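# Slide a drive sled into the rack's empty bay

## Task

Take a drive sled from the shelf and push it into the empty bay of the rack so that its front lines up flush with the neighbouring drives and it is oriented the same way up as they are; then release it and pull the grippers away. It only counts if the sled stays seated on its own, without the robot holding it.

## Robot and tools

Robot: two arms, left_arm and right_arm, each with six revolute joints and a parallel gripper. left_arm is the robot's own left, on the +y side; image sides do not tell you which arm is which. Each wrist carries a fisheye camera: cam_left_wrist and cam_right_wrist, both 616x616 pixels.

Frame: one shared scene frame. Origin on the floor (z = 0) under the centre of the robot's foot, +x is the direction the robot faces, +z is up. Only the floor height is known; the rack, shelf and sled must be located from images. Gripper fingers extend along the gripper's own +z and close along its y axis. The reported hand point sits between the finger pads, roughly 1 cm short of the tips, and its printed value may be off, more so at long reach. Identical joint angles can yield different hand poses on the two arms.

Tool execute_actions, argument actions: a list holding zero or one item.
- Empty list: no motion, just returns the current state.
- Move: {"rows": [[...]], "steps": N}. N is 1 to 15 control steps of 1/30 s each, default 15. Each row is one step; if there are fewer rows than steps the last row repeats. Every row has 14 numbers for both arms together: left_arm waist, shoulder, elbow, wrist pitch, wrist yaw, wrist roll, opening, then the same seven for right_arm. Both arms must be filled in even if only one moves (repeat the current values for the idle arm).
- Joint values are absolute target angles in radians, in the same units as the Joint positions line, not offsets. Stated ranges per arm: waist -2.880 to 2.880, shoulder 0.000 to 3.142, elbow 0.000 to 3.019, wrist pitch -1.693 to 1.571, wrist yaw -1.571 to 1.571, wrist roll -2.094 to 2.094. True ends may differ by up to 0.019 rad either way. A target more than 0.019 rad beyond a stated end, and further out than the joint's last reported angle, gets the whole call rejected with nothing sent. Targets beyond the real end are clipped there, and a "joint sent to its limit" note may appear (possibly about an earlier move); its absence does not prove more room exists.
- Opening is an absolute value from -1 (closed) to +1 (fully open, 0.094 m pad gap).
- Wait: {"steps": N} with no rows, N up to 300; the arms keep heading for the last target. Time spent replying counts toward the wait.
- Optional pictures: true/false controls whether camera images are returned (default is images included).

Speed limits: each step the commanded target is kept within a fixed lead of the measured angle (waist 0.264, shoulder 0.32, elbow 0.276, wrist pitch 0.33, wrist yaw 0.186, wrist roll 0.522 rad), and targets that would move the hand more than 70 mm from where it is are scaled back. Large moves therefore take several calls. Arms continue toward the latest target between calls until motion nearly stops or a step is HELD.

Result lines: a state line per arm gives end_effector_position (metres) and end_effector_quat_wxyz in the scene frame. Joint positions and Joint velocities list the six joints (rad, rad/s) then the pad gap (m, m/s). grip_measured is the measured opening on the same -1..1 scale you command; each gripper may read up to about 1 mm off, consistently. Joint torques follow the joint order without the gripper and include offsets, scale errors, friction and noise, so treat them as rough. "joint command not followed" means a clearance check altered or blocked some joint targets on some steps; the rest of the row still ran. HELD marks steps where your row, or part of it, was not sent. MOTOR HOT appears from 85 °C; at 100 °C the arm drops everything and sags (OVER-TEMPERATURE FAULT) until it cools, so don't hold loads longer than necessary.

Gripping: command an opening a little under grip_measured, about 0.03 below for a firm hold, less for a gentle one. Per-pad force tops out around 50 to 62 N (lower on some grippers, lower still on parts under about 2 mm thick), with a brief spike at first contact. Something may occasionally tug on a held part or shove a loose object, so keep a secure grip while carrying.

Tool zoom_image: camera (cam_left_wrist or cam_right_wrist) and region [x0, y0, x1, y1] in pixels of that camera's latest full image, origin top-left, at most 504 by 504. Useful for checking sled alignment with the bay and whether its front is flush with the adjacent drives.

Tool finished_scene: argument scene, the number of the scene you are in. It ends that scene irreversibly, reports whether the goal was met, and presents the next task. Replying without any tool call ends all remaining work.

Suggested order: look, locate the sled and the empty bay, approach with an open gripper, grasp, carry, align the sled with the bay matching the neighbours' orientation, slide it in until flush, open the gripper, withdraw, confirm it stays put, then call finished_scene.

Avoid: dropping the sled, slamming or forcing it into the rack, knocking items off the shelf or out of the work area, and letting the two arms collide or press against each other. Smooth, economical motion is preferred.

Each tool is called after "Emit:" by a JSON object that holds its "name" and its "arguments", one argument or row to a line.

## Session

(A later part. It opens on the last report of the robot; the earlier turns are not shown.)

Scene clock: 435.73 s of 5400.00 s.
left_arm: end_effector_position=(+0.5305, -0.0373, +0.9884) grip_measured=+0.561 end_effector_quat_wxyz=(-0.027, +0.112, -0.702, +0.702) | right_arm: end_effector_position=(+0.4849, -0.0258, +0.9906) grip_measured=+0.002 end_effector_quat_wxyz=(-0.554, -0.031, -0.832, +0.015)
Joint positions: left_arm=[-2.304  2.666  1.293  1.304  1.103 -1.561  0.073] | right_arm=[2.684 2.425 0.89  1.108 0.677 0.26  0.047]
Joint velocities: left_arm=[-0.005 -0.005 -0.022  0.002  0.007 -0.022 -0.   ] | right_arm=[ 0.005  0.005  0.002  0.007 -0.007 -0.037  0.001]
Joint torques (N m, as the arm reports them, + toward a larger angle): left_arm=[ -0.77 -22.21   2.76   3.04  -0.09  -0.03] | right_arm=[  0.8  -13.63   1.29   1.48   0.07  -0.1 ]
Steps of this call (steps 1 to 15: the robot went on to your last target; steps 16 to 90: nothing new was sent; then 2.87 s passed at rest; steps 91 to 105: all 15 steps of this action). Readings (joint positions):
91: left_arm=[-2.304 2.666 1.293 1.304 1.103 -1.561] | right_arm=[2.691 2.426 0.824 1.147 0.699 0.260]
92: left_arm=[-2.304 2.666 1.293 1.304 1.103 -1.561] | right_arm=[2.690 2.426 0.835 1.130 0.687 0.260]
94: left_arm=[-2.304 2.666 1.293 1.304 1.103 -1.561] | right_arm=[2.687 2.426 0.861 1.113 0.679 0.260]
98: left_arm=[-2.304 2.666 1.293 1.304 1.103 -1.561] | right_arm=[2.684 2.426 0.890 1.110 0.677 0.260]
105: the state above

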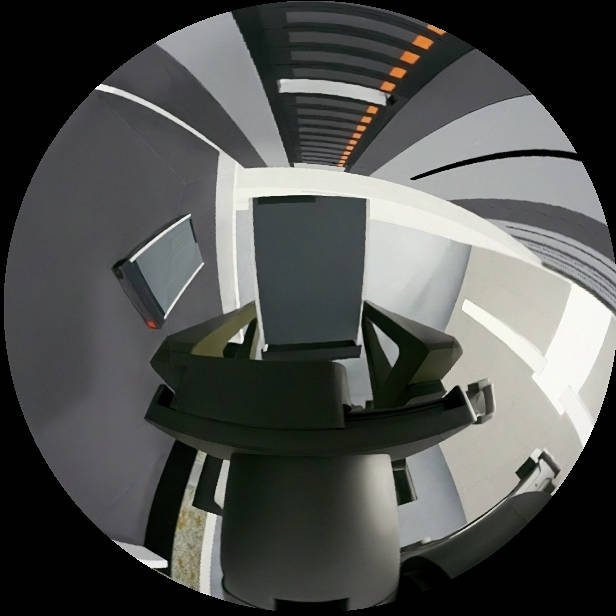

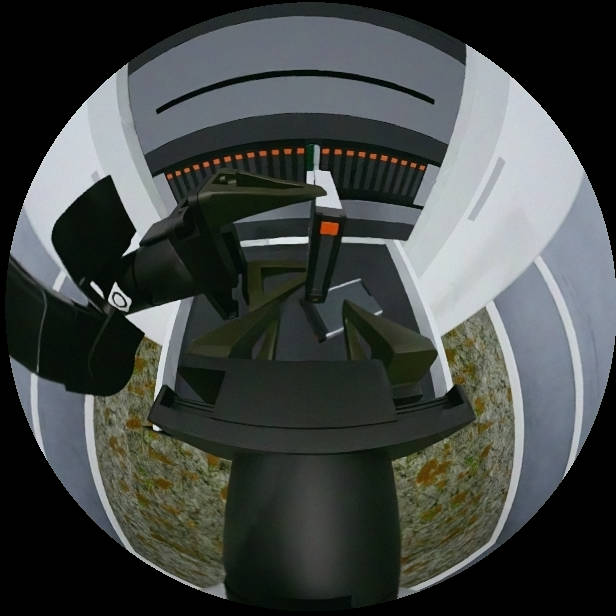

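Emit:
{"name": "execute_actions", "arguments": {
  "actions": [
    {"rows":[[-2.3,2.635,1.3,1.33,1.1,-1.57,0.51,2.66,2.345,0.89,1.02,0.66,0.25,0]],"steps":15}
  ]
}}

Scene clock: 443.67 s of 5400.00 s.
left_arm: end_effector_position=(+0.5305, -0.0373, +0.9884) grip_measured=+0.561 end_effector_quat_wxyz=(-0.027, +0.112, -0.702, +0.702) | right_arm: end_effector_position=(+0.5047, -0.0241, +1.0240) grip_measured=+0.002 end_effector_quat_wxyz=(-0.556, -0.037, -0.830, +0.012)
Joint positions: left_arm=[-2.304  2.666  1.293  1.304  1.103 -1.561  0.073] | right_arm=[2.666 2.332 0.888 1.027 0.663 0.26  0.047]
Joint velocities: left_arm=[ 0.005  0.015 -0.012  0.002 -0.051  0.022 -0.001] | right_arm=[-0.015 -0.005  0.012 -0.012  0.022 -0.022 -0.   ]
Joint torques (N m, as the arm reports them, + toward a larger angle): left_arm=[ -0.71 -22.23   2.78   3.05  -0.09  -0.04] | right_arm=[  1.07 -12.92   2.44   1.3    0.06  -0.07]
Steps of this call (steps 1 to 15: the robot went on to your last target; steps 16 to 90: nothing new was sent; then 4.43 s passed at rest; steps 91 to 105: all 15 steps of this action). Readings (joint positions):
91: left_arm=[-2.304 2.666 1.293 1.304 1.103 -1.561] | right_arm=[2.683 2.419 0.890 1.088 0.669 0.260]
92: left_arm=[-2.304 2.666 1.293 1.304 1.103 -1.561] | right_arm=[2.681 2.409 0.888 1.061 0.665 0.260]
94: left_arm=[-2.304 2.666 1.293 1.304 1.103 -1.561] | right_arm=[2.676 2.383 0.888 1.035 0.663 0.260]
98: left_arm=[-2.304 2.666 1.293 1.304 1.103 -1.561] | right_arm=[2.667 2.339 0.888 1.030 0.663 0.260]
105: the state above

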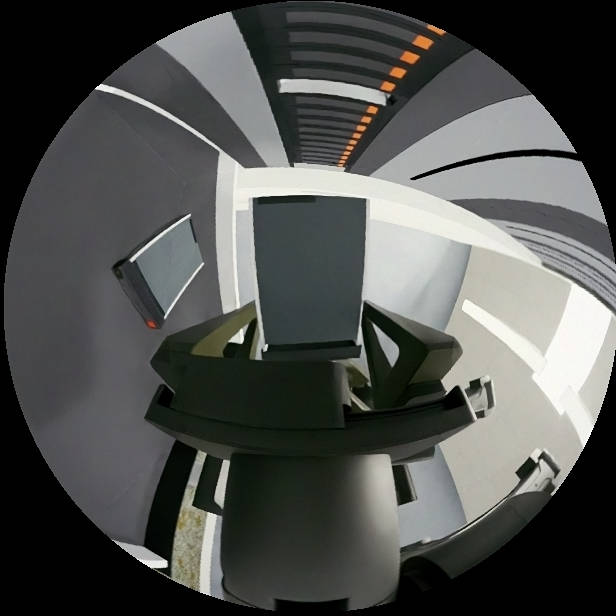

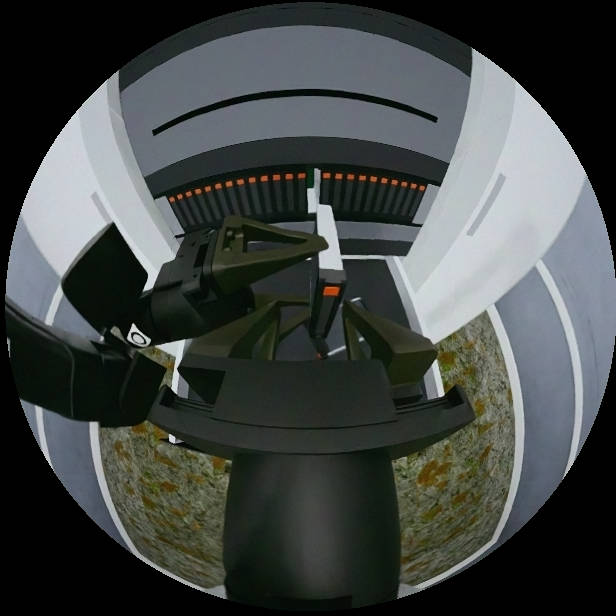

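Emit:
{"name": "execute_actions", "arguments": {
  "actions": [
    {"rows":[[-2.3,2.635,1.3,1.33,1.1,-1.57,0.51,2.635,2.345,0.89,1.02,0.65,0.25,0],[-2.3,2.635,1.3,1.33,1.1,-1.57,0.51,2.635,2.345,0.89,1.02,0.65,0.25,0],[-2.3,2.635,1.3,1.33,1.1,-1.57,0.51,2.635,2.345,0.89,1.02,0.65,0.25,0],[-2.3,2.635,1.3,1.33,1.1,-1.57,0.51,2.635,2.345,0.89,1.02,0.65,0.25,0],[-2.3,2.635,1.3,1.33,1.1,-1.57,0.51,2.635,2.345,0.89,1.02,0.65,0.25,0],[-2.3,2.635,1.3,1.33,1.1,-1.57,0.51,2.61,2.36,0.94,0.99,0.63,0.25,0]],"steps":15}
  ]
}}

Scene clock: 450.47 s of 5400.00 s.
left_arm: end_effector_position=(+0.5305, -0.0373, +0.9884) grip_measured=+0.561 end_effector_quat_wxyz=(-0.027, +0.112, -0.702, +0.702) | right_arm: end_effector_position=(+0.5280, -0.0416, +1.0192) grip_measured=+0.002 end_effector_quat_wxyz=(-0.552, -0.051, -0.832, +0.017)
Joint positions: left_arm=[-2.304  2.666  1.293  1.304  1.103 -1.561  0.073] | right_arm=[2.611 2.34  0.925 0.998 0.633 0.26  0.047]
Joint velocities: left_arm=[-0.015 -0.015 -0.007  0.002  0.007 -0.037 -0.   ] | right_arm=[ 0.005  0.005  0.002 -0.012  0.007 -0.051  0.   ]
Joint torques (N m, as the arm reports them, + toward a larger angle): left_arm=[ -0.67 -22.21   2.76   3.05  -0.09  -0.03] | right_arm=[  1.86 -13.12   3.63   1.23   0.03  -0.08]
Steps of this call (steps 1 to 15: the robot went on to your last target; steps 16 to 90: nothing new was sent; then 3.30 s passed at rest; steps 91 to 105: all 15 steps of this action). Readings (joint positions):
91: left_arm=[-2.304 2.666 1.293 1.304 1.103 -1.561] | right_arm=[2.665 2.332 0.888 1.027 0.657 0.260]
92: left_arm=[-2.304 2.666 1.293 1.304 1.103 -1.561] | right_arm=[2.662 2.332 0.888 1.027 0.654 0.260]
94: left_arm=[-2.304 2.666 1.293 1.304 1.103 -1.561] | right_arm=[2.654 2.332 0.888 1.027 0.653 0.260]
98: left_arm=[-2.304 2.666 1.293 1.304 1.103 -1.561] | right_arm=[2.631 2.336 0.906 1.005 0.634 0.260]
105: the state above

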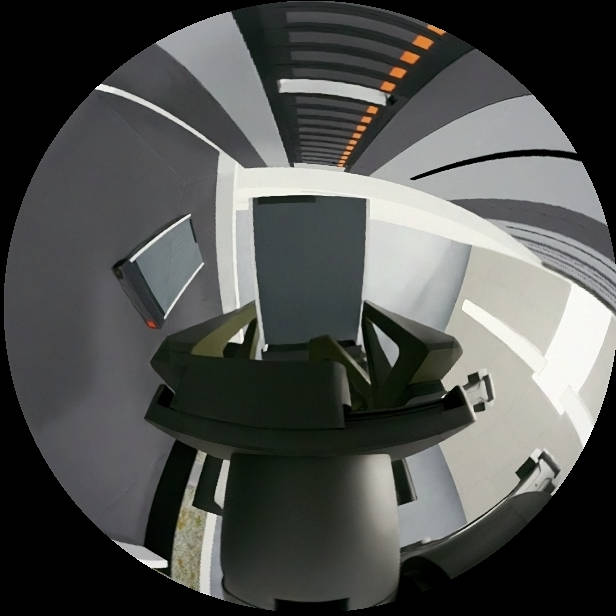

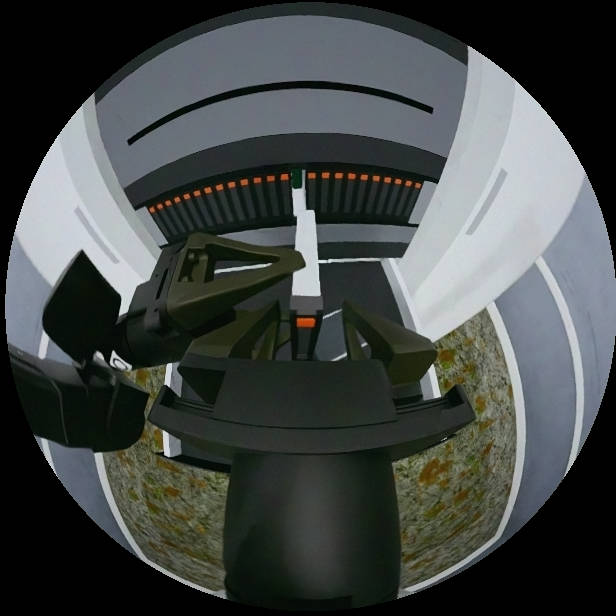

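Emit:
{"name": "execute_actions", "arguments": {
  "actions": [
    {"rows":[[-2.3,2.635,1.3,1.33,1.1,-1.57,0.51,2.61,2.375,0.95,1.01,0.63,0.25,0]],"steps":12}
  ],
  "pictures": false
}}

Emit:
{"name": "execute_actions", "arguments": {
  "actions": [
    {"rows":[[-2.3,2.635,1.3,1.33,1.1,-1.57,0.51,2.61,2.375,0.95,1.01,0.63,0.25,-0.2],[-2.3,2.635,1.3,1.33,1.1,-1.57,0.51,2.61,2.375,0.95,1.01,0.63,0.25,-0.35],[-2.3,2.635,1.3,1.33,1.1,-1.57,0.51,2.61,2.375,0.95,1.01,0.63,0.25,-0.5],[-2.3,2.635,1.3,1.33,1.1,-1.57,0.51,2.61,2.375,0.95,1.01,0.63,0.25,-0.6],[-2.3,2.635,1.3,1.33,1.1,-1.57,0.51,2.61,2.375,0.95,1.01,0.63,0.25,-0.7]],"steps":15}
  ]
}}

Scene clock: 460.60 s of 5400.00 s.
left_arm: end_effector_position=(+0.5305, -0.0373, +0.9884) grip_measured=+0.561 end_effector_quat_wxyz=(-0.027, +0.112, -0.702, +0.702) | right_arm: end_effector_position=(+0.5265, -0.0419, +1.0118) grip_measured=+0.002 end_effector_quat_wxyz=(-0.549, -0.049, -0.834, +0.019)
Joint positions: left_arm=[-2.304  2.666  1.293  1.304  1.103 -1.561  0.073] | right_arm=[2.611 2.356 0.93  0.998 0.632 0.26  0.047]
Joint velocities: left_arm=[-0.005 -0.005  0.012 -0.002  0.022  0.022 -0.001] | right_arm=[-0.005 -0.005 -0.012 -0.022  0.081  0.066  0.001]
Joint torques (N m, as the arm reports them, + toward a larger angle): left_arm=[ -0.79 -22.25   2.78   3.01  -0.08  -0.04] | right_arm=[  1.75 -13.06   4.02   2.16   0.05  -0.07]
Steps of this call (steps 1 to 15: the robot went on to your last target; steps 16 to 90: nothing new was sent; then 6.73 s passed at rest; steps 91 to 102: all 12 steps of this action). Readings (joint positions):
91: left_arm=[-2.304 2.666 1.293 1.304 1.103 -1.561] | right_arm=[2.611 2.341 0.925 0.998 0.632 0.260]
92: left_arm=[-2.304 2.666 1.293 1.304 1.103 -1.561] | right_arm=[2.611 2.343 0.927 0.998 0.632 0.260]
94: left_arm=[-2.304 2.666 1.293 1.304 1.103 -1.561] | right_arm=[2.611 2.348 0.930 0.998 0.632 0.260]
98: left_arm=[-2.304 2.666 1.293 1.304 1.103 -1.561] | right_arm=[2.611 2.355 0.930 0.998 0.632 0.260]
102: the state above

Scene clock: 461.10 s of 5400.00 s.
left_arm: end_effector_position=(+0.5315, -0.0381, +0.9910) grip_measured=+0.561 end_effector_quat_wxyz=(-0.026, +0.114, -0.701, +0.704) | right_arm: end_effector_position=(+0.5285, -0.0364, +1.0146) grip_measured=-0.664 end_effector_quat_wxyz=(-0.553, -0.062, -0.831, +0.000)
Joint positions: left_arm=[-2.306  2.663  1.293  1.309  1.101 -1.571  0.073] | right_arm=[2.615 2.356 0.935 1.008 0.622 0.295 0.016]
Joint velocities: left_arm=[-0.005  0.005 -0.027 -0.002 -0.037  0.037 -0.001] | right_arm=[-0.024  0.005 -0.012 -0.017 -0.007  0.022  0.   ]
Joint torques (N m, as the arm reports them, + toward a larger angle): left_arm=[ -0.7  -22.16   2.75   2.83   0.     0.09] | right_arm=[  0.97 -12.98   3.51   1.71   0.51  -0.52]
Steps of this call (steps 1 to 15: all 15 steps of this action). Readings (joint positions):
1: left_arm=[-2.304 2.666 1.293 1.304 1.103 -1.561] | right_arm=[2.611 2.356 0.930 0.998 0.632 0.260]
2: left_arm=[-2.304 2.666 1.293 1.304 1.103 -1.561] | right_arm=[2.611 2.356 0.930 0.998 0.632 0.260]
4: left_arm=[-2.305 2.666 1.293 1.304 1.101 -1.561] | right_arm=[2.612 2.356 0.932 0.998 0.623 0.260]
8: left_arm=[-2.306 2.663 1.293 1.309 1.101 -1.571] | right_arm=[2.615 2.356 0.935 1.006 0.622 0.290]
15: the state above

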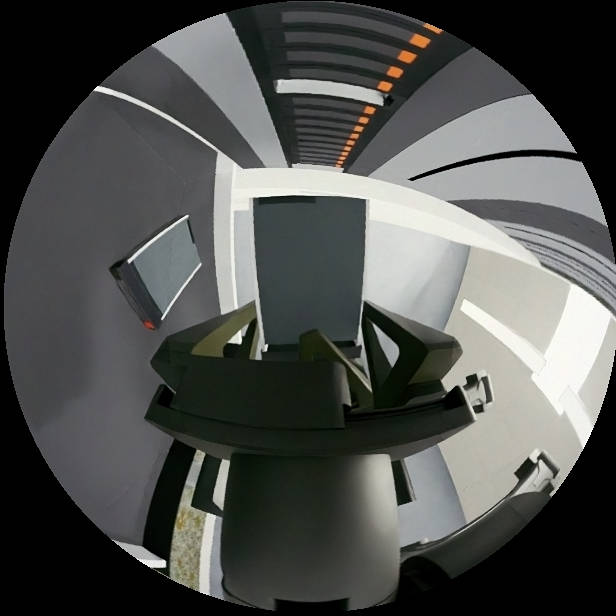

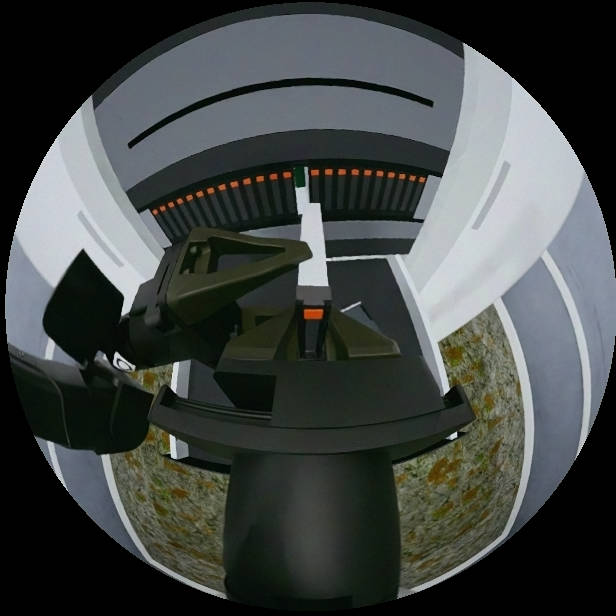

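Emit:
{"name": "execute_actions", "arguments": {
  "actions": [
    {"rows":[[-2.3,2.635,1.3,1.33,1.1,-1.57,0.85,2.615,2.356,0.94,1.008,0.622,0.29,-0.71],[-2.3,2.635,1.3,1.33,1.1,-1.57,0.85,2.615,2.356,0.94,1.008,0.622,0.29,-0.71],[-2.3,2.635,1.3,1.33,1.1,-1.57,0.85,2.615,2.356,0.94,1.008,0.622,0.29,-0.71],[-2.3,2.635,1.3,1.33,1.1,-1.57,0.85,2.615,2.356,0.94,1.008,0.622,0.29,-0.71],[-2.3,2.635,1.3,1.33,1.1,-1.57,0.85,2.615,2.356,0.94,1.008,0.622,0.29,-0.71],[-2.3,2.635,1.3,1.33,1.1,-1.57,0.85,2.615,2.356,0.94,1.008,0.622,0.29,-0.71],[-2.25,2.635,1.3,1.33,1.13,-1.57,0.85,2.615,2.356,0.94,1.008,0.622,0.29,-0.71],[-2.2,2.635,1.3,1.33,1.17,-1.57,0.85,2.615,2.356,0.94,1.008,0.622,0.29,-0.71],[-2.15,2.635,1.3,1.33,1.2,-1.57,0.85,2.615,2.356,0.94,1.008,0.622,0.29,-0.71],[-2.1,2.635,1.3,1.33,1.23,-1.57,0.85,2.615,2.356,0.94,1.008,0.622,0.29,-0.71]],"steps":15}
  ]
}}

Scene clock: 471.07 s of 5400.00 s.
left_arm: end_effector_position=(+0.5605, +0.0632, +0.9886) grip_measured=+0.847 end_effector_quat_wxyz=(-0.048, +0.136, -0.696, +0.704) | right_arm: end_effector_position=(+0.5285, -0.0364, +1.0146) grip_measured=-0.673 end_effector_quat_wxyz=(-0.553, -0.062, -0.831, -0.001)
Joint positions: left_arm=[-2.119  2.66   1.293  1.309  1.225 -1.571  0.087] | right_arm=[2.615 2.356 0.935 1.008 0.622 0.297 0.015]
Joint velocities: left_arm=[ 0.806 -0.024  0.007  0.002  0.022  0.037 -0.   ] | right_arm=[-0.015 -0.005  0.012 -0.002 -0.051 -0.022 -0.001]
Joint torques (N m, as the arm reports them, + toward a larger angle): left_arm=[ -3.89 -21.14   2.71   2.75   0.27   0.09] | right_arm=[  1.67 -14.53   2.76   1.65   0.16  -0.06]
Steps of this call (steps 1 to 15: the robot went on to your last target; steps 16 to 90: nothing new was sent; then 6.47 s passed at rest; steps 91 to 105: all 15 steps of this action). Readings (joint positions):
91: left_arm=[-2.306 2.663 1.293 1.309 1.101 -1.571] | right_arm=[2.615 2.356 0.935 1.008 0.622 0.297]
92: left_arm=[-2.306 2.663 1.293 1.309 1.101 -1.571] | right_arm=[2.615 2.356 0.935 1.008 0.622 0.297]
94: left_arm=[-2.306 2.662 1.293 1.309 1.101 -1.571] | right_arm=[2.615 2.356 0.935 1.008 0.622 0.297]
98: left_arm=[-2.295 2.661 1.293 1.309 1.145 -1.571] | right_arm=[2.615 2.356 0.935 1.008 0.622 0.297]
105: the state above

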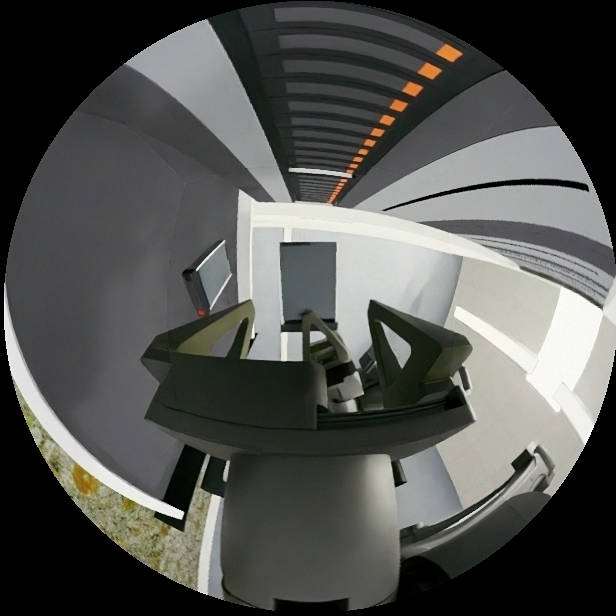

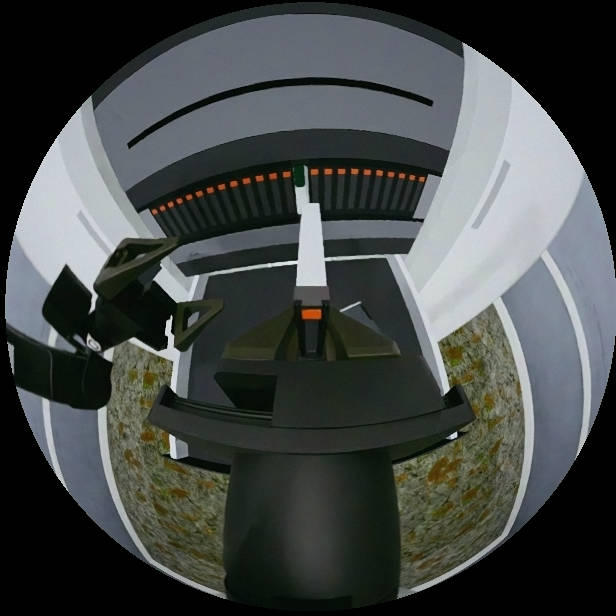

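Emit:
{"name": "execute_actions", "arguments": {
  "actions": [
    {"rows":[[-2.05,2.6,1.3,1.33,1.23,-1.57,0.85,2.6,2.35,0.97,0.99,0.57,0.29,-0.71],[-2.05,2.6,1.3,1.33,1.23,-1.57,0.85,2.6,2.35,0.97,0.99,0.57,0.29,-0.71],[-2.05,2.6,1.3,1.33,1.23,-1.57,0.85,2.6,2.35,0.97,0.99,0.57,0.29,-0.71],[-2.05,2.6,1.3,1.33,1.23,-1.57,0.85,2.57,2.345,1.01,0.95,0.52,0.29,-0.71],[-2.05,2.6,1.3,1.33,1.23,-1.57,0.85,2.57,2.345,1.01,0.95,0.52,0.29,-0.71],[-2.05,2.6,1.3,1.33,1.23,-1.57,0.85,2.57,2.345,1.01,0.95,0.52,0.29,-0.71],[-2.05,2.6,1.3,1.33,1.23,-1.57,0.85,2.545,2.34,1.05,0.92,0.48,0.29,-0.71]],"steps":15}
  ]
}}

Scene clock: 481.73 s of 5400.00 s.
left_arm: end_effector_position=(+0.5874, +0.1072, +1.0132) grip_measured=+0.847 end_effector_quat_wxyz=(-0.089, +0.144, -0.690, +0.704) | right_arm: end_effector_position=(+0.5814, -0.0352, +1.0229) grip_measured=-0.673 end_effector_quat_wxyz=(-0.549, -0.059, -0.833, -0.040)
Joint positions: left_arm=[-2.045  2.613  1.293  1.31   1.229 -1.571  0.087] | right_arm=[2.54  2.347 1.035 0.925 0.482 0.297 0.015]
Joint velocities: left_arm=[-0.005 -0.015 -0.032  0.002 -0.066 -0.022 -0.   ] | right_arm=[-0.005 -0.005  0.002 -0.002 -0.022 -0.022 -0.001]
Joint torques (N m, as the arm reports them, + toward a larger angle): left_arm=[ -1.35 -20.73   3.09   2.61   0.08   0.08] | right_arm=[  2.44 -16.24   4.57   1.38   0.03  -0.06]
Steps of this call (steps 1 to 30: the robot went on to your last target; steps 31 to 90: nothing new was sent; then 7.17 s passed at rest; steps 91 to 105: all 15 steps of this action). Readings (joint positions):
91: left_arm=[-2.100 2.656 1.293 1.309 1.228 -1.571] | right_arm=[2.614 2.356 0.935 1.005 0.598 0.297]
92: left_arm=[-2.097 2.654 1.293 1.309 1.229 -1.571] | right_arm=[2.613 2.356 0.938 1.000 0.581 0.297]
94: left_arm=[-2.082 2.644 1.293 1.309 1.229 -1.571] | right_arm=[2.608 2.356 0.945 0.985 0.549 0.297]
98: left_arm=[-2.052 2.622 1.293 1.309 1.229 -1.571] | right_arm=[2.581 2.355 0.992 0.938 0.488 0.297]
105: the state above

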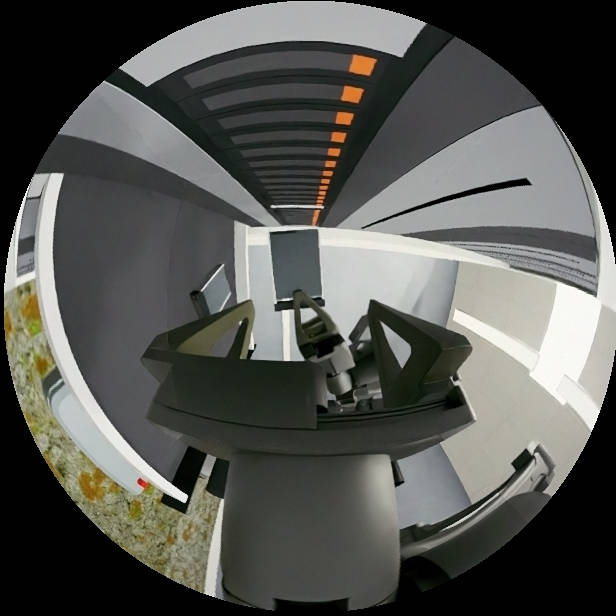

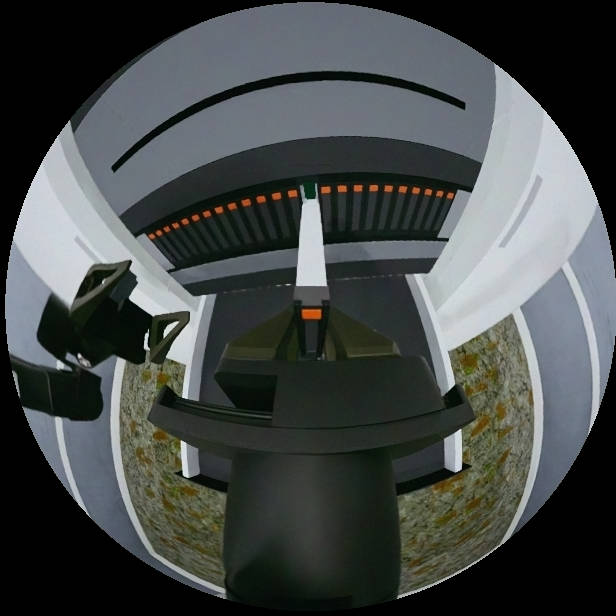

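Emit:
{"name": "zoom_image", "arguments": {
  "camera": "cam_left_wrist",
  "region": [230,170,370,320]
}}

Emit:
{"name": "execute_actions", "arguments": {
  "actions": [
    {"rows":[[-2.05,2.6,1.3,1.33,1.23,-1.57,0.85,2.525,2.35,1.07,0.9,0.465,0.29,-0.71],[-2.05,2.6,1.3,1.33,1.23,-1.57,0.85,2.525,2.35,1.07,0.9,0.465,0.29,-0.71],[-2.05,2.6,1.3,1.33,1.23,-1.57,0.85,2.525,2.35,1.07,0.9,0.465,0.29,-0.71],[-2.05,2.6,1.3,1.33,1.23,-1.57,0.85,2.525,2.35,1.07,0.9,0.465,0.29,-0.71],[-2.05,2.6,1.3,1.33,1.23,-1.57,0.85,2.51,2.36,1.1,0.885,0.45,0.29,-0.71]],"steps":15}
  ]
}}

Emit:
{"name": "zoom_image", "arguments": {
  "camera": "cam_left_wrist",
  "region": [230,170,370,320]
}}

Region (230, 170, 370, 320) of cam_left_wrist's 616x616 image, scaled by 3.360, with more detail than that image has; it fills the left 470 columns of this view, and the rest is white.

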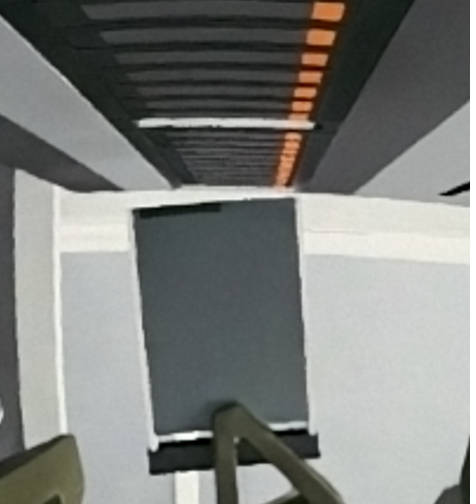

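Scene clock: 490.60 s of 5400.00 s.
left_arm: end_effector_position=(+0.5874, +0.1072, +1.0132) grip_measured=+0.847 end_effector_quat_wxyz=(-0.089, +0.144, -0.690, +0.704) | right_arm: end_effector_position=(+0.5991, -0.0396, +1.0225) grip_measured=-0.673 end_effector_quat_wxyz=(-0.545, -0.061, -0.835, -0.044)
Joint positions: left_arm=[-2.045  2.613  1.293  1.31   1.229 -1.571  0.087] | right_arm=[2.514 2.351 1.073 0.887 0.452 0.297 0.015]
Joint velocities: left_arm=[-0.005 -0.015 -0.012 -0.012 -0.007 -0.007 -0.001] | right_arm=[-0.005 -0.005 -0.007 -0.007  0.022  0.022 -0.001]
Joint torques (N m, as the arm reports them, + toward a larger angle): left_arm=[ -1.32 -20.91   3.04   2.67   0.07   0.08] | right_arm=[  1.55 -14.85   5.94   1.76   0.02  -0.06]
Steps of this call (steps 1 to 15: the robot went on to your last target; steps 16 to 90: nothing new was sent; then 5.37 s passed at rest; steps 91 to 105: all 15 steps of this action). Readings (joint positions):
91: left_arm=[-2.045 2.613 1.293 1.310 1.229 -1.571] | right_arm=[2.540 2.347 1.035 0.918 0.475 0.297]
92: left_arm=[-2.045 2.613 1.293 1.310 1.229 -1.571] | right_arm=[2.539 2.347 1.036 0.912 0.470 0.297]
94: left_arm=[-2.045 2.613 1.293 1.310 1.229 -1.571] | right_arm=[2.537 2.347 1.037 0.905 0.467 0.297]
98: left_arm=[-2.045 2.613 1.293 1.310 1.229 -1.571] | right_arm=[2.526 2.351 1.060 0.888 0.452 0.297]
105: the state above

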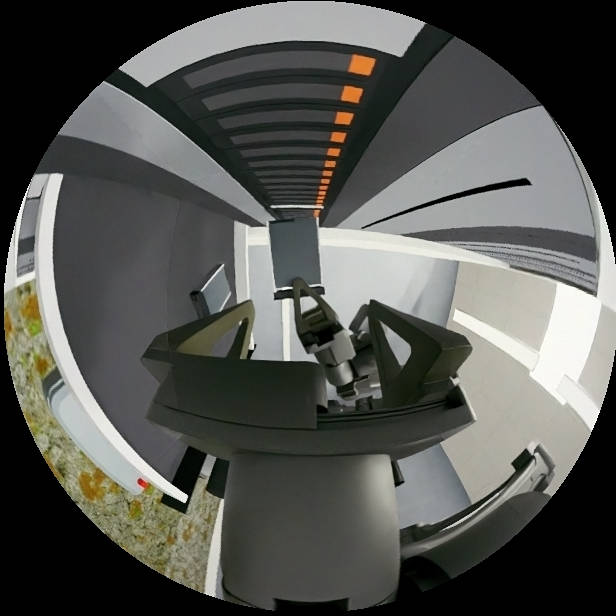

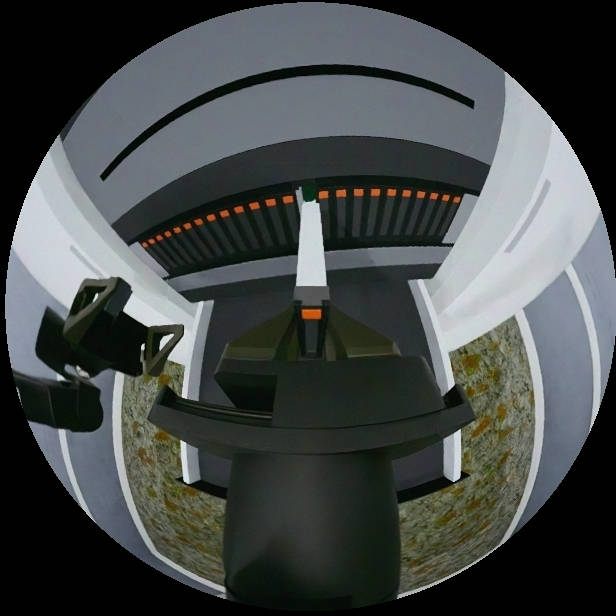

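Region (230, 170, 370, 320) of cam_left_wrist's 616x616 image, scaled by 3.360, with more detail than that image has; it fills the left 470 columns of this view, and the rest is white.

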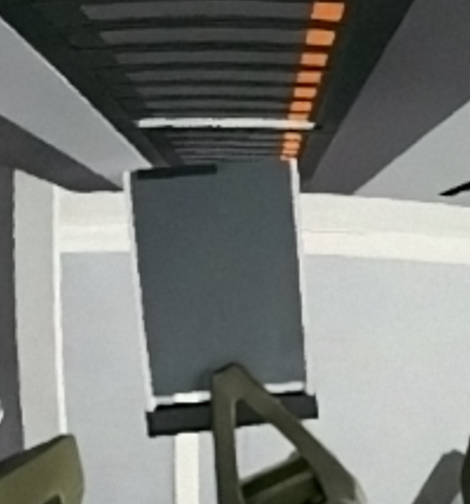

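Emit:
{"name": "execute_actions", "arguments": {
  "actions": [
    {"rows":[[-2.05,2.6,1.3,1.33,1.23,-1.57,0.85,2.512,2.362,1.125,0.9,0.44,0.29,-0.71]],"steps":15}
  ]
}}

Emit:
{"name": "zoom_image", "arguments": {
  "camera": "cam_left_wrist",
  "region": [230,170,370,320]
}}

Emit:
{"name": "zoom_image", "arguments": {
  "camera": "cam_right_wrist",
  "region": [250,150,370,270]
}}

Scene clock: 498.40 s of 5400.00 s.
left_arm: end_effector_position=(+0.5874, +0.1072, +1.0132) grip_measured=+0.847 end_effector_quat_wxyz=(-0.089, +0.144, -0.690, +0.704) | right_arm: end_effector_position=(+0.6078, -0.0337, +1.0281) grip_measured=-0.673 end_effector_quat_wxyz=(-0.551, -0.061, -0.830, -0.053)
Joint positions: left_arm=[-2.045  2.613  1.293  1.31   1.229 -1.571  0.087] | right_arm=[2.514 2.352 1.095 0.886 0.442 0.297 0.015]
Joint velocities: left_arm=[-0.005 -0.005  0.007  0.017 -0.007 -0.007 -0.   ] | right_arm=[ 0.005 -0.015  0.007  0.007 -0.007  0.051 -0.001]
Joint torques (N m, as the arm reports them, + toward a larger angle): left_arm=[ -1.14 -20.76   3.02   2.7    0.06   0.08] | right_arm=[  1.79 -15.32   6.4    2.31   0.02  -0.07]
Steps of this call (steps 1 to 15: the robot went on to your last target; steps 16 to 90: nothing new was sent; then 4.30 s passed at rest; steps 91 to 105: all 15 steps of this action). Readings (joint positions):
91: left_arm=[-2.045 2.613 1.293 1.310 1.229 -1.571] | right_arm=[2.514 2.351 1.075 0.886 0.448 0.297]
92: left_arm=[-2.045 2.613 1.293 1.310 1.229 -1.571] | right_arm=[2.514 2.351 1.078 0.886 0.444 0.297]
94: left_arm=[-2.045 2.613 1.293 1.310 1.229 -1.571] | right_arm=[2.514 2.352 1.085 0.886 0.442 0.297]
98: left_arm=[-2.045 2.613 1.293 1.310 1.229 -1.571] | right_arm=[2.514 2.352 1.095 0.886 0.442 0.297]
105: the state above

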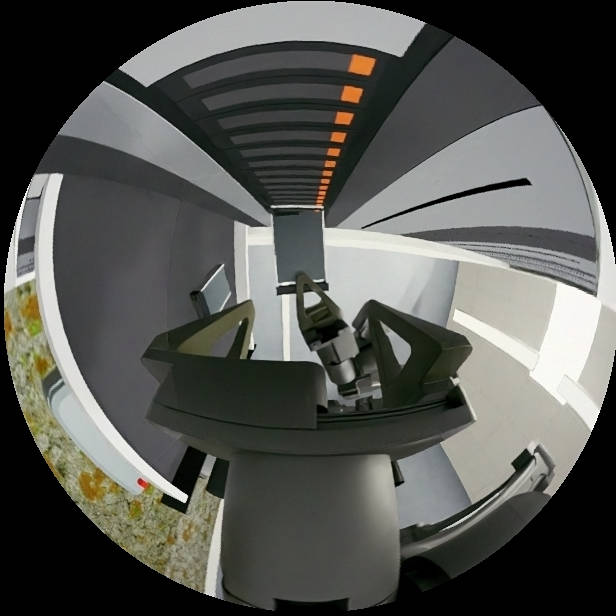

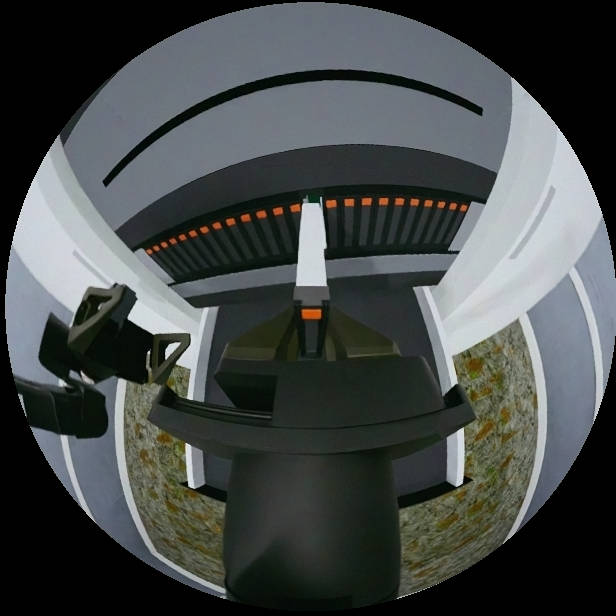

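Region (230, 170, 370, 320) of cam_left_wrist's 616x616 image, scaled by 3.360, with more detail than that image has; it fills the left 470 columns of this view, and the rest is white.

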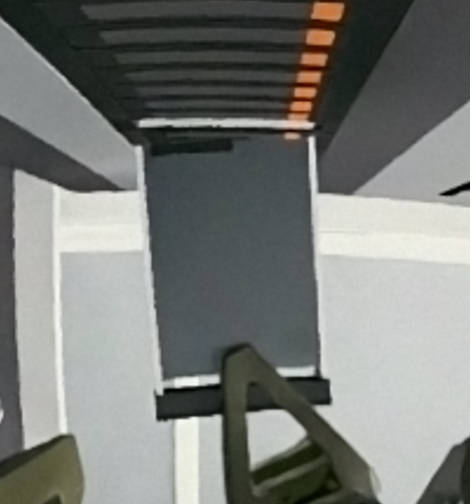

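Region (250, 150, 370, 270) of cam_right_wrist's 616x616 image, scaled by 4.200, with more detail than that image has.

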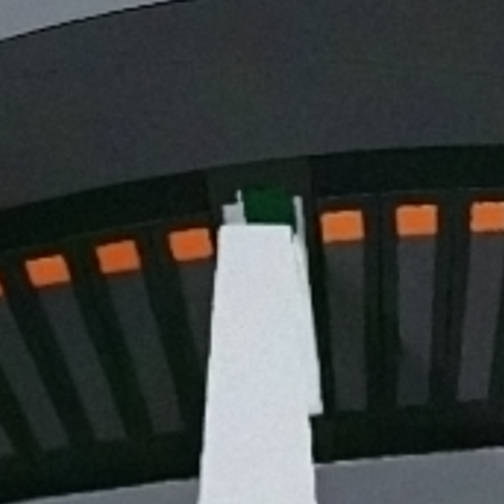

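Emit:
{"name": "execute_actions", "arguments": {
  "actions": [
    {"rows":[[-2.05,2.6,1.3,1.33,1.23,-1.57,0.85,2.5,2.362,1.15,0.88,0.43,0.29,-0.71],[-2.05,2.6,1.3,1.33,1.23,-1.57,0.85,2.5,2.362,1.15,0.88,0.43,0.29,-0.71],[-2.05,2.6,1.3,1.33,1.23,-1.57,0.85,2.5,2.362,1.15,0.88,0.43,0.29,-0.71],[-2.05,2.6,1.3,1.33,1.23,-1.57,0.85,2.5,2.362,1.15,0.88,0.43,0.29,-0.71],[-2.05,2.6,1.3,1.33,1.23,-1.57,0.85,2.488,2.367,1.18,0.86,0.415,0.29,-0.71]],"steps":15}
  ]
}}

Emit:
{"name": "zoom_image", "arguments": {
  "camera": "cam_left_wrist",
  "region": [230,170,370,320]
}}

Emit:
{"name": "zoom_image", "arguments": {
  "camera": "cam_right_wrist",
  "region": [250,150,370,270]
}}

Scene clock: 508.90 s of 5400.00 s.
left_arm: end_effector_position=(+0.5874, +0.1072, +1.0132) grip_measured=+0.847 end_effector_quat_wxyz=(-0.089, +0.144, -0.690, +0.704) | right_arm: end_effector_position=(+0.6163, -0.0298, +1.0277) grip_measured=-0.673 end_effector_quat_wxyz=(-0.548, -0.056, -0.832, -0.060)
Joint positions: left_arm=[-2.045  2.613  1.293  1.31   1.229 -1.571  0.087] | right_arm=[2.508 2.356 1.12  0.863 0.418 0.297 0.015]
Joint velocities: left_arm=[-0.015 -0.005  0.017 -0.007  0.081  0.051 -0.001] | right_arm=[-0.005 -0.024 -0.007 -0.002  0.007  0.022 -0.001]
Joint torques (N m, as the arm reports them, + toward a larger angle): left_arm=[ -1.19 -20.83   3.05   2.66   0.07   0.08] | right_arm=[ -0.07 -15.83   9.     1.62  -0.06  -0.08]
Steps of this call (steps 1 to 15: the robot went on to your last target; steps 16 to 90: nothing new was sent; then 7.00 s passed at rest; steps 91 to 105: all 15 steps of this action). Readings (joint positions):
91: left_arm=[-2.045 2.613 1.293 1.310 1.229 -1.571] | right_arm=[2.513 2.352 1.097 0.885 0.437 0.297]
92: left_arm=[-2.045 2.613 1.293 1.310 1.229 -1.571] | right_arm=[2.513 2.352 1.100 0.883 0.434 0.297]
94: left_arm=[-2.045 2.613 1.293 1.310 1.229 -1.571] | right_arm=[2.512 2.352 1.108 0.881 0.433 0.297]
98: left_arm=[-2.045 2.613 1.293 1.310 1.229 -1.571] | right_arm=[2.508 2.356 1.120 0.863 0.418 0.297]
105: the state above

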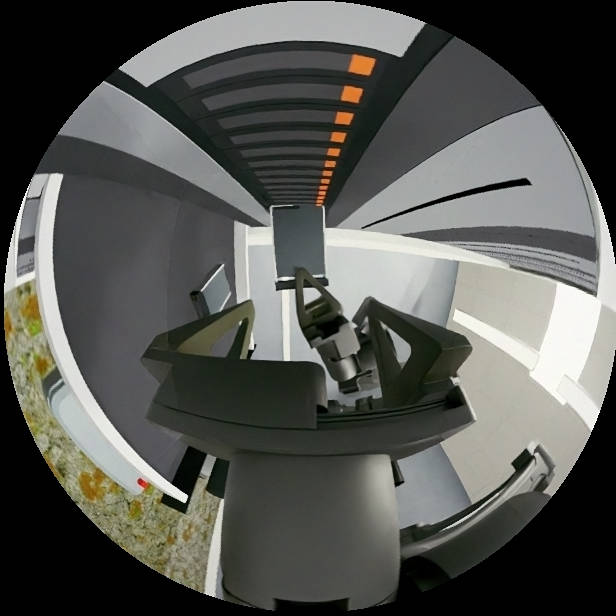

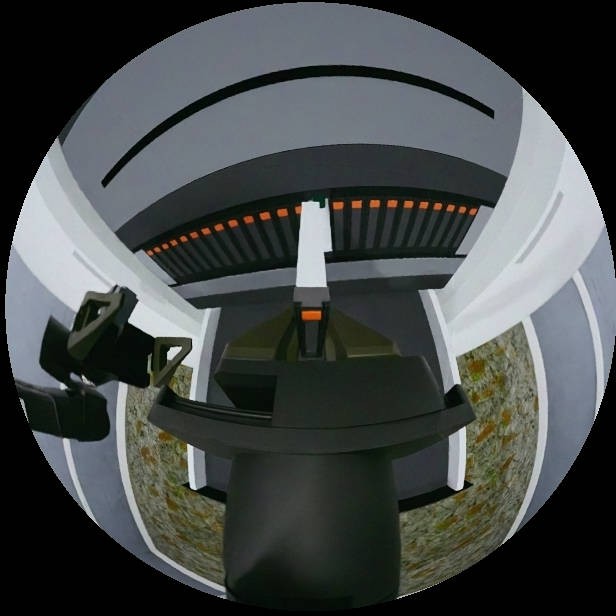

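Region (230, 170, 370, 320) of cam_left_wrist's 616x616 image, scaled by 3.360, with more detail than that image has; it fills the left 470 columns of this view, and the rest is white.

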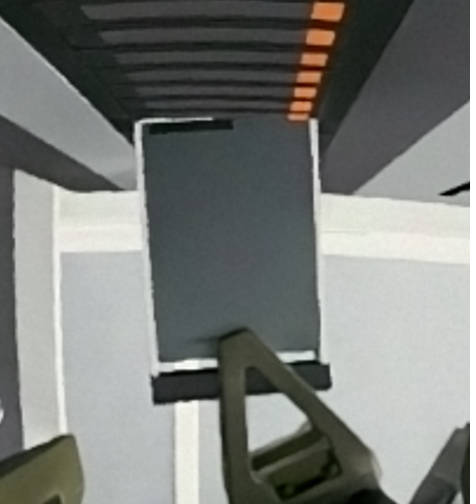

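Region (250, 150, 370, 270) of cam_right_wrist's 616x616 image, scaled by 4.200, with more detail than that image has.

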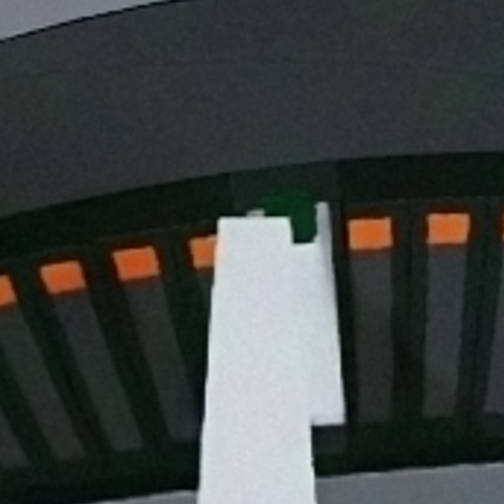

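Emit:
{"name": "execute_actions", "arguments": {
  "actions": [
    {"rows":[[-2.05,2.6,1.3,1.33,1.23,-1.57,0.85,2.505,2.36,1.09,0.875,0.418,0.29,-0.71],[-2.05,2.6,1.3,1.33,1.23,-1.57,0.85,2.505,2.36,1.09,0.875,0.418,0.29,-0.71],[-2.05,2.6,1.3,1.33,1.23,-1.57,0.85,2.505,2.36,1.09,0.875,0.418,0.29,-0.71],[-2.05,2.6,1.3,1.33,1.23,-1.57,0.85,2.505,2.36,1.09,0.875,0.418,0.29,-0.71],[-2.05,2.6,1.3,1.33,1.23,-1.57,0.85,2.505,2.36,1.09,0.875,0.418,0.29,-0.71],[-2.05,2.6,1.3,1.33,1.23,-1.57,0.85,2.485,2.36,1.09,0.875,0.418,0.29,-0.71]],"steps":15}
  ]
}}

Emit:
{"name": "zoom_image", "arguments": {
  "camera": "cam_right_wrist",
  "region": [250,150,370,270]
}}

Scene clock: 516.53 s of 5400.00 s.
left_arm: end_effector_position=(+0.5874, +0.1072, +1.0132) grip_measured=+0.847 end_effector_quat_wxyz=(-0.089, +0.144, -0.690, +0.704) | right_arm: end_effector_position=(+0.6095, -0.0461, +1.0191) grip_measured=-0.673 end_effector_quat_wxyz=(-0.539, -0.060, -0.839, -0.049)
Joint positions: left_arm=[-2.045  2.613  1.293  1.31   1.229 -1.571  0.087] | right_arm=[2.49  2.356 1.094 0.863 0.418 0.297 0.015]
Joint velocities: left_arm=[-0.005 -0.005 -0.017  0.002  0.022 -0.081  0.001] | right_arm=[-0.005 -0.015 -0.002 -0.017  0.007 -0.022 -0.   ]
Joint torques (N m, as the arm reports them, + toward a larger angle): left_arm=[ -1.25 -20.93   3.02   2.67   0.06   0.08] | right_arm=[  0.95 -15.6    3.54   2.36   0.1   -0.06]
Steps of this call (steps 1 to 15: the robot went on to your last target; steps 16 to 90: nothing new was sent; then 4.13 s passed at rest; steps 91 to 105: all 15 steps of this action). Readings (joint positions):
91: left_arm=[-2.045 2.613 1.293 1.310 1.229 -1.571] | right_arm=[2.508 2.356 1.116 0.863 0.418 0.297]
92: left_arm=[-2.045 2.613 1.293 1.310 1.229 -1.571] | right_arm=[2.508 2.356 1.112 0.863 0.418 0.297]
94: left_arm=[-2.045 2.613 1.293 1.310 1.229 -1.571] | right_arm=[2.508 2.356 1.101 0.863 0.418 0.297]
98: left_arm=[-2.045 2.613 1.293 1.310 1.229 -1.571] | right_arm=[2.503 2.356 1.094 0.863 0.418 0.297]
105: the state above

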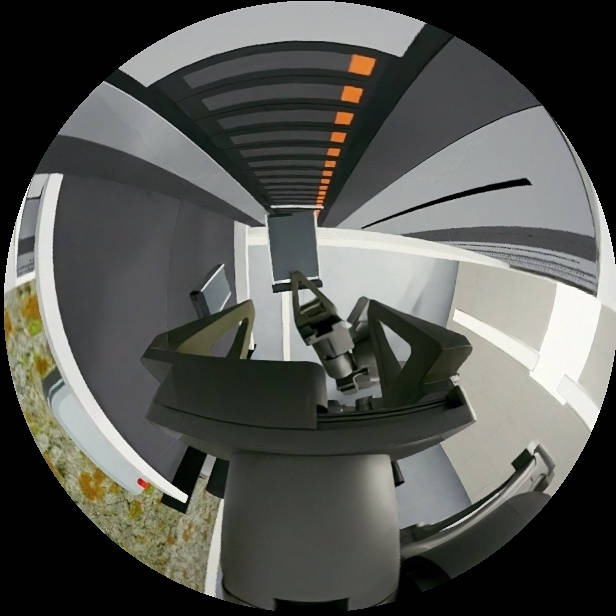

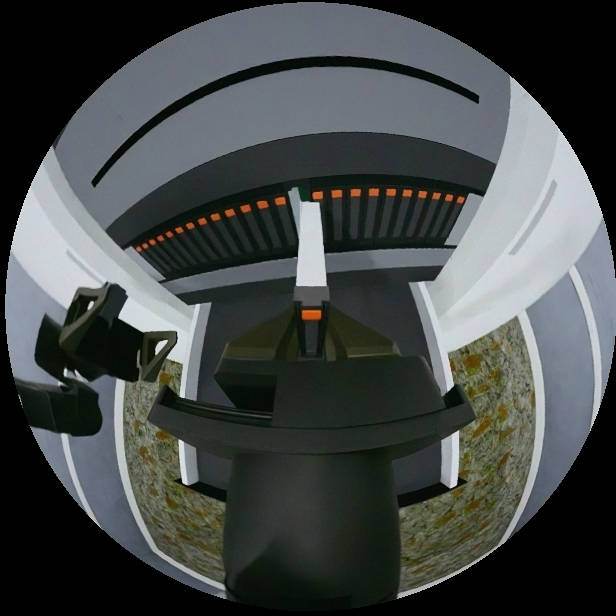

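Region (250, 150, 370, 270) of cam_right_wrist's 616x616 image, scaled by 4.200, with more detail than that image has.

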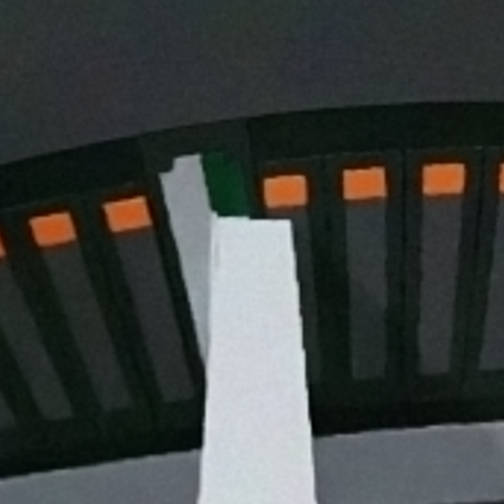

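Emit:
{"name": "execute_actions", "arguments": {
  "actions": [
    {"rows":[[-2.05,2.6,1.3,1.33,1.23,-1.57,0.85,2.506,2.35,1.1,0.9,0.418,0.29,-0.71]],"steps":15}
  ]
}}

Emit:
{"name": "zoom_image", "arguments": {
  "camera": "cam_right_wrist",
  "region": [250,150,370,270]
}}

Emit:
{"name": "zoom_image", "arguments": {
  "camera": "cam_left_wrist",
  "region": [230,170,370,320]
}}

Scene clock: 523.50 s of 5400.00 s.
left_arm: end_effector_position=(+0.5874, +0.1072, +1.0132) grip_measured=+0.847 end_effector_quat_wxyz=(-0.089, +0.144, -0.690, +0.704) | right_arm: end_effector_position=(+0.6092, -0.0405, +1.0230) grip_measured=-0.673 end_effector_quat_wxyz=(-0.545, -0.059, -0.834, -0.055)
Joint positions: left_arm=[-2.045  2.613  1.293  1.31   1.229 -1.571  0.087] | right_arm=[2.498 2.356 1.094 0.881 0.418 0.297 0.015]
Joint velocities: left_arm=[-0.015 -0.005  0.007 -0.007  0.022 -0.007 -0.   ] | right_arm=[-0.015 -0.005  0.027 -0.002  0.037 -0.022  0.   ]
Joint torques (N m, as the arm reports them, + toward a larger angle): left_arm=[ -1.28 -20.86   3.02   2.68   0.07   0.08] | right_arm=[  2.42 -17.19   4.36   2.63   0.07  -0.07]
Steps of this call (steps 1 to 15: the robot went on to your last target; steps 16 to 90: nothing new was sent; then 3.47 s passed at rest; steps 91 to 105: all 15 steps of this action). Readings (joint positions):
91: left_arm=[-2.045 2.613 1.293 1.310 1.229 -1.571] | right_arm=[2.491 2.356 1.094 0.867 0.418 0.297]
92: left_arm=[-2.045 2.613 1.293 1.310 1.229 -1.571] | right_arm=[2.491 2.356 1.094 0.871 0.418 0.297]
94: left_arm=[-2.045 2.613 1.293 1.310 1.229 -1.571] | right_arm=[2.493 2.356 1.094 0.878 0.418 0.297]
98: left_arm=[-2.045 2.613 1.293 1.310 1.229 -1.571] | right_arm=[2.497 2.356 1.094 0.880 0.418 0.297]
105: the state above

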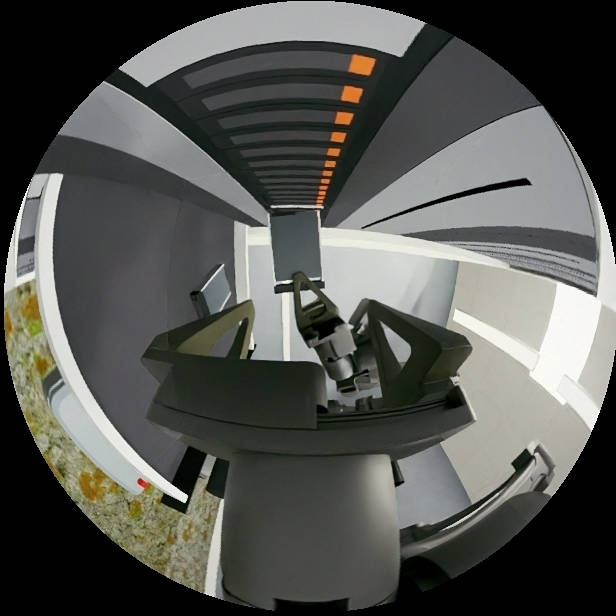

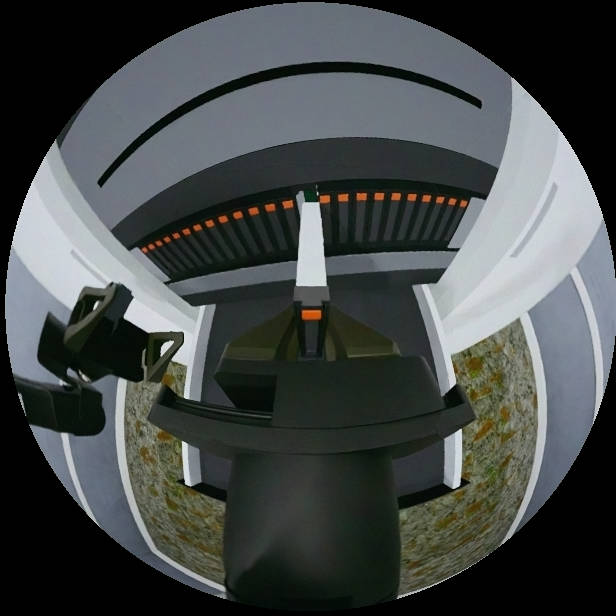

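Region (250, 150, 370, 270) of cam_right_wrist's 616x616 image, scaled by 4.200, with more detail than that image has.

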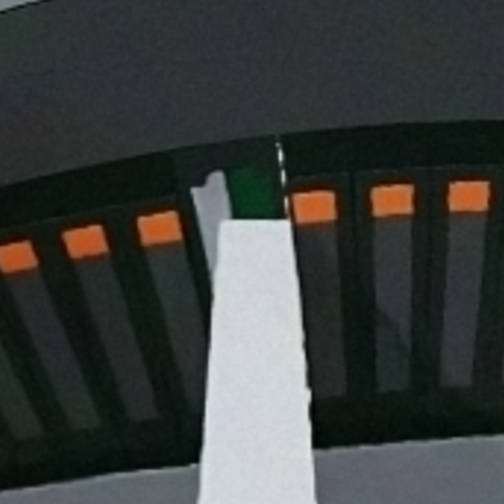

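Region (230, 170, 370, 320) of cam_left_wrist's 616x616 image, scaled by 3.360, with more detail than that image has; it fills the left 470 columns of this view, and the rest is white.

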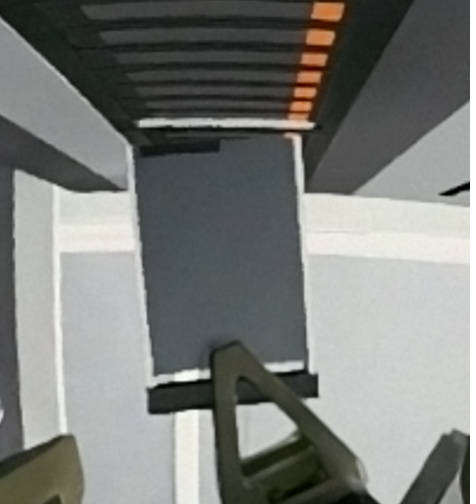

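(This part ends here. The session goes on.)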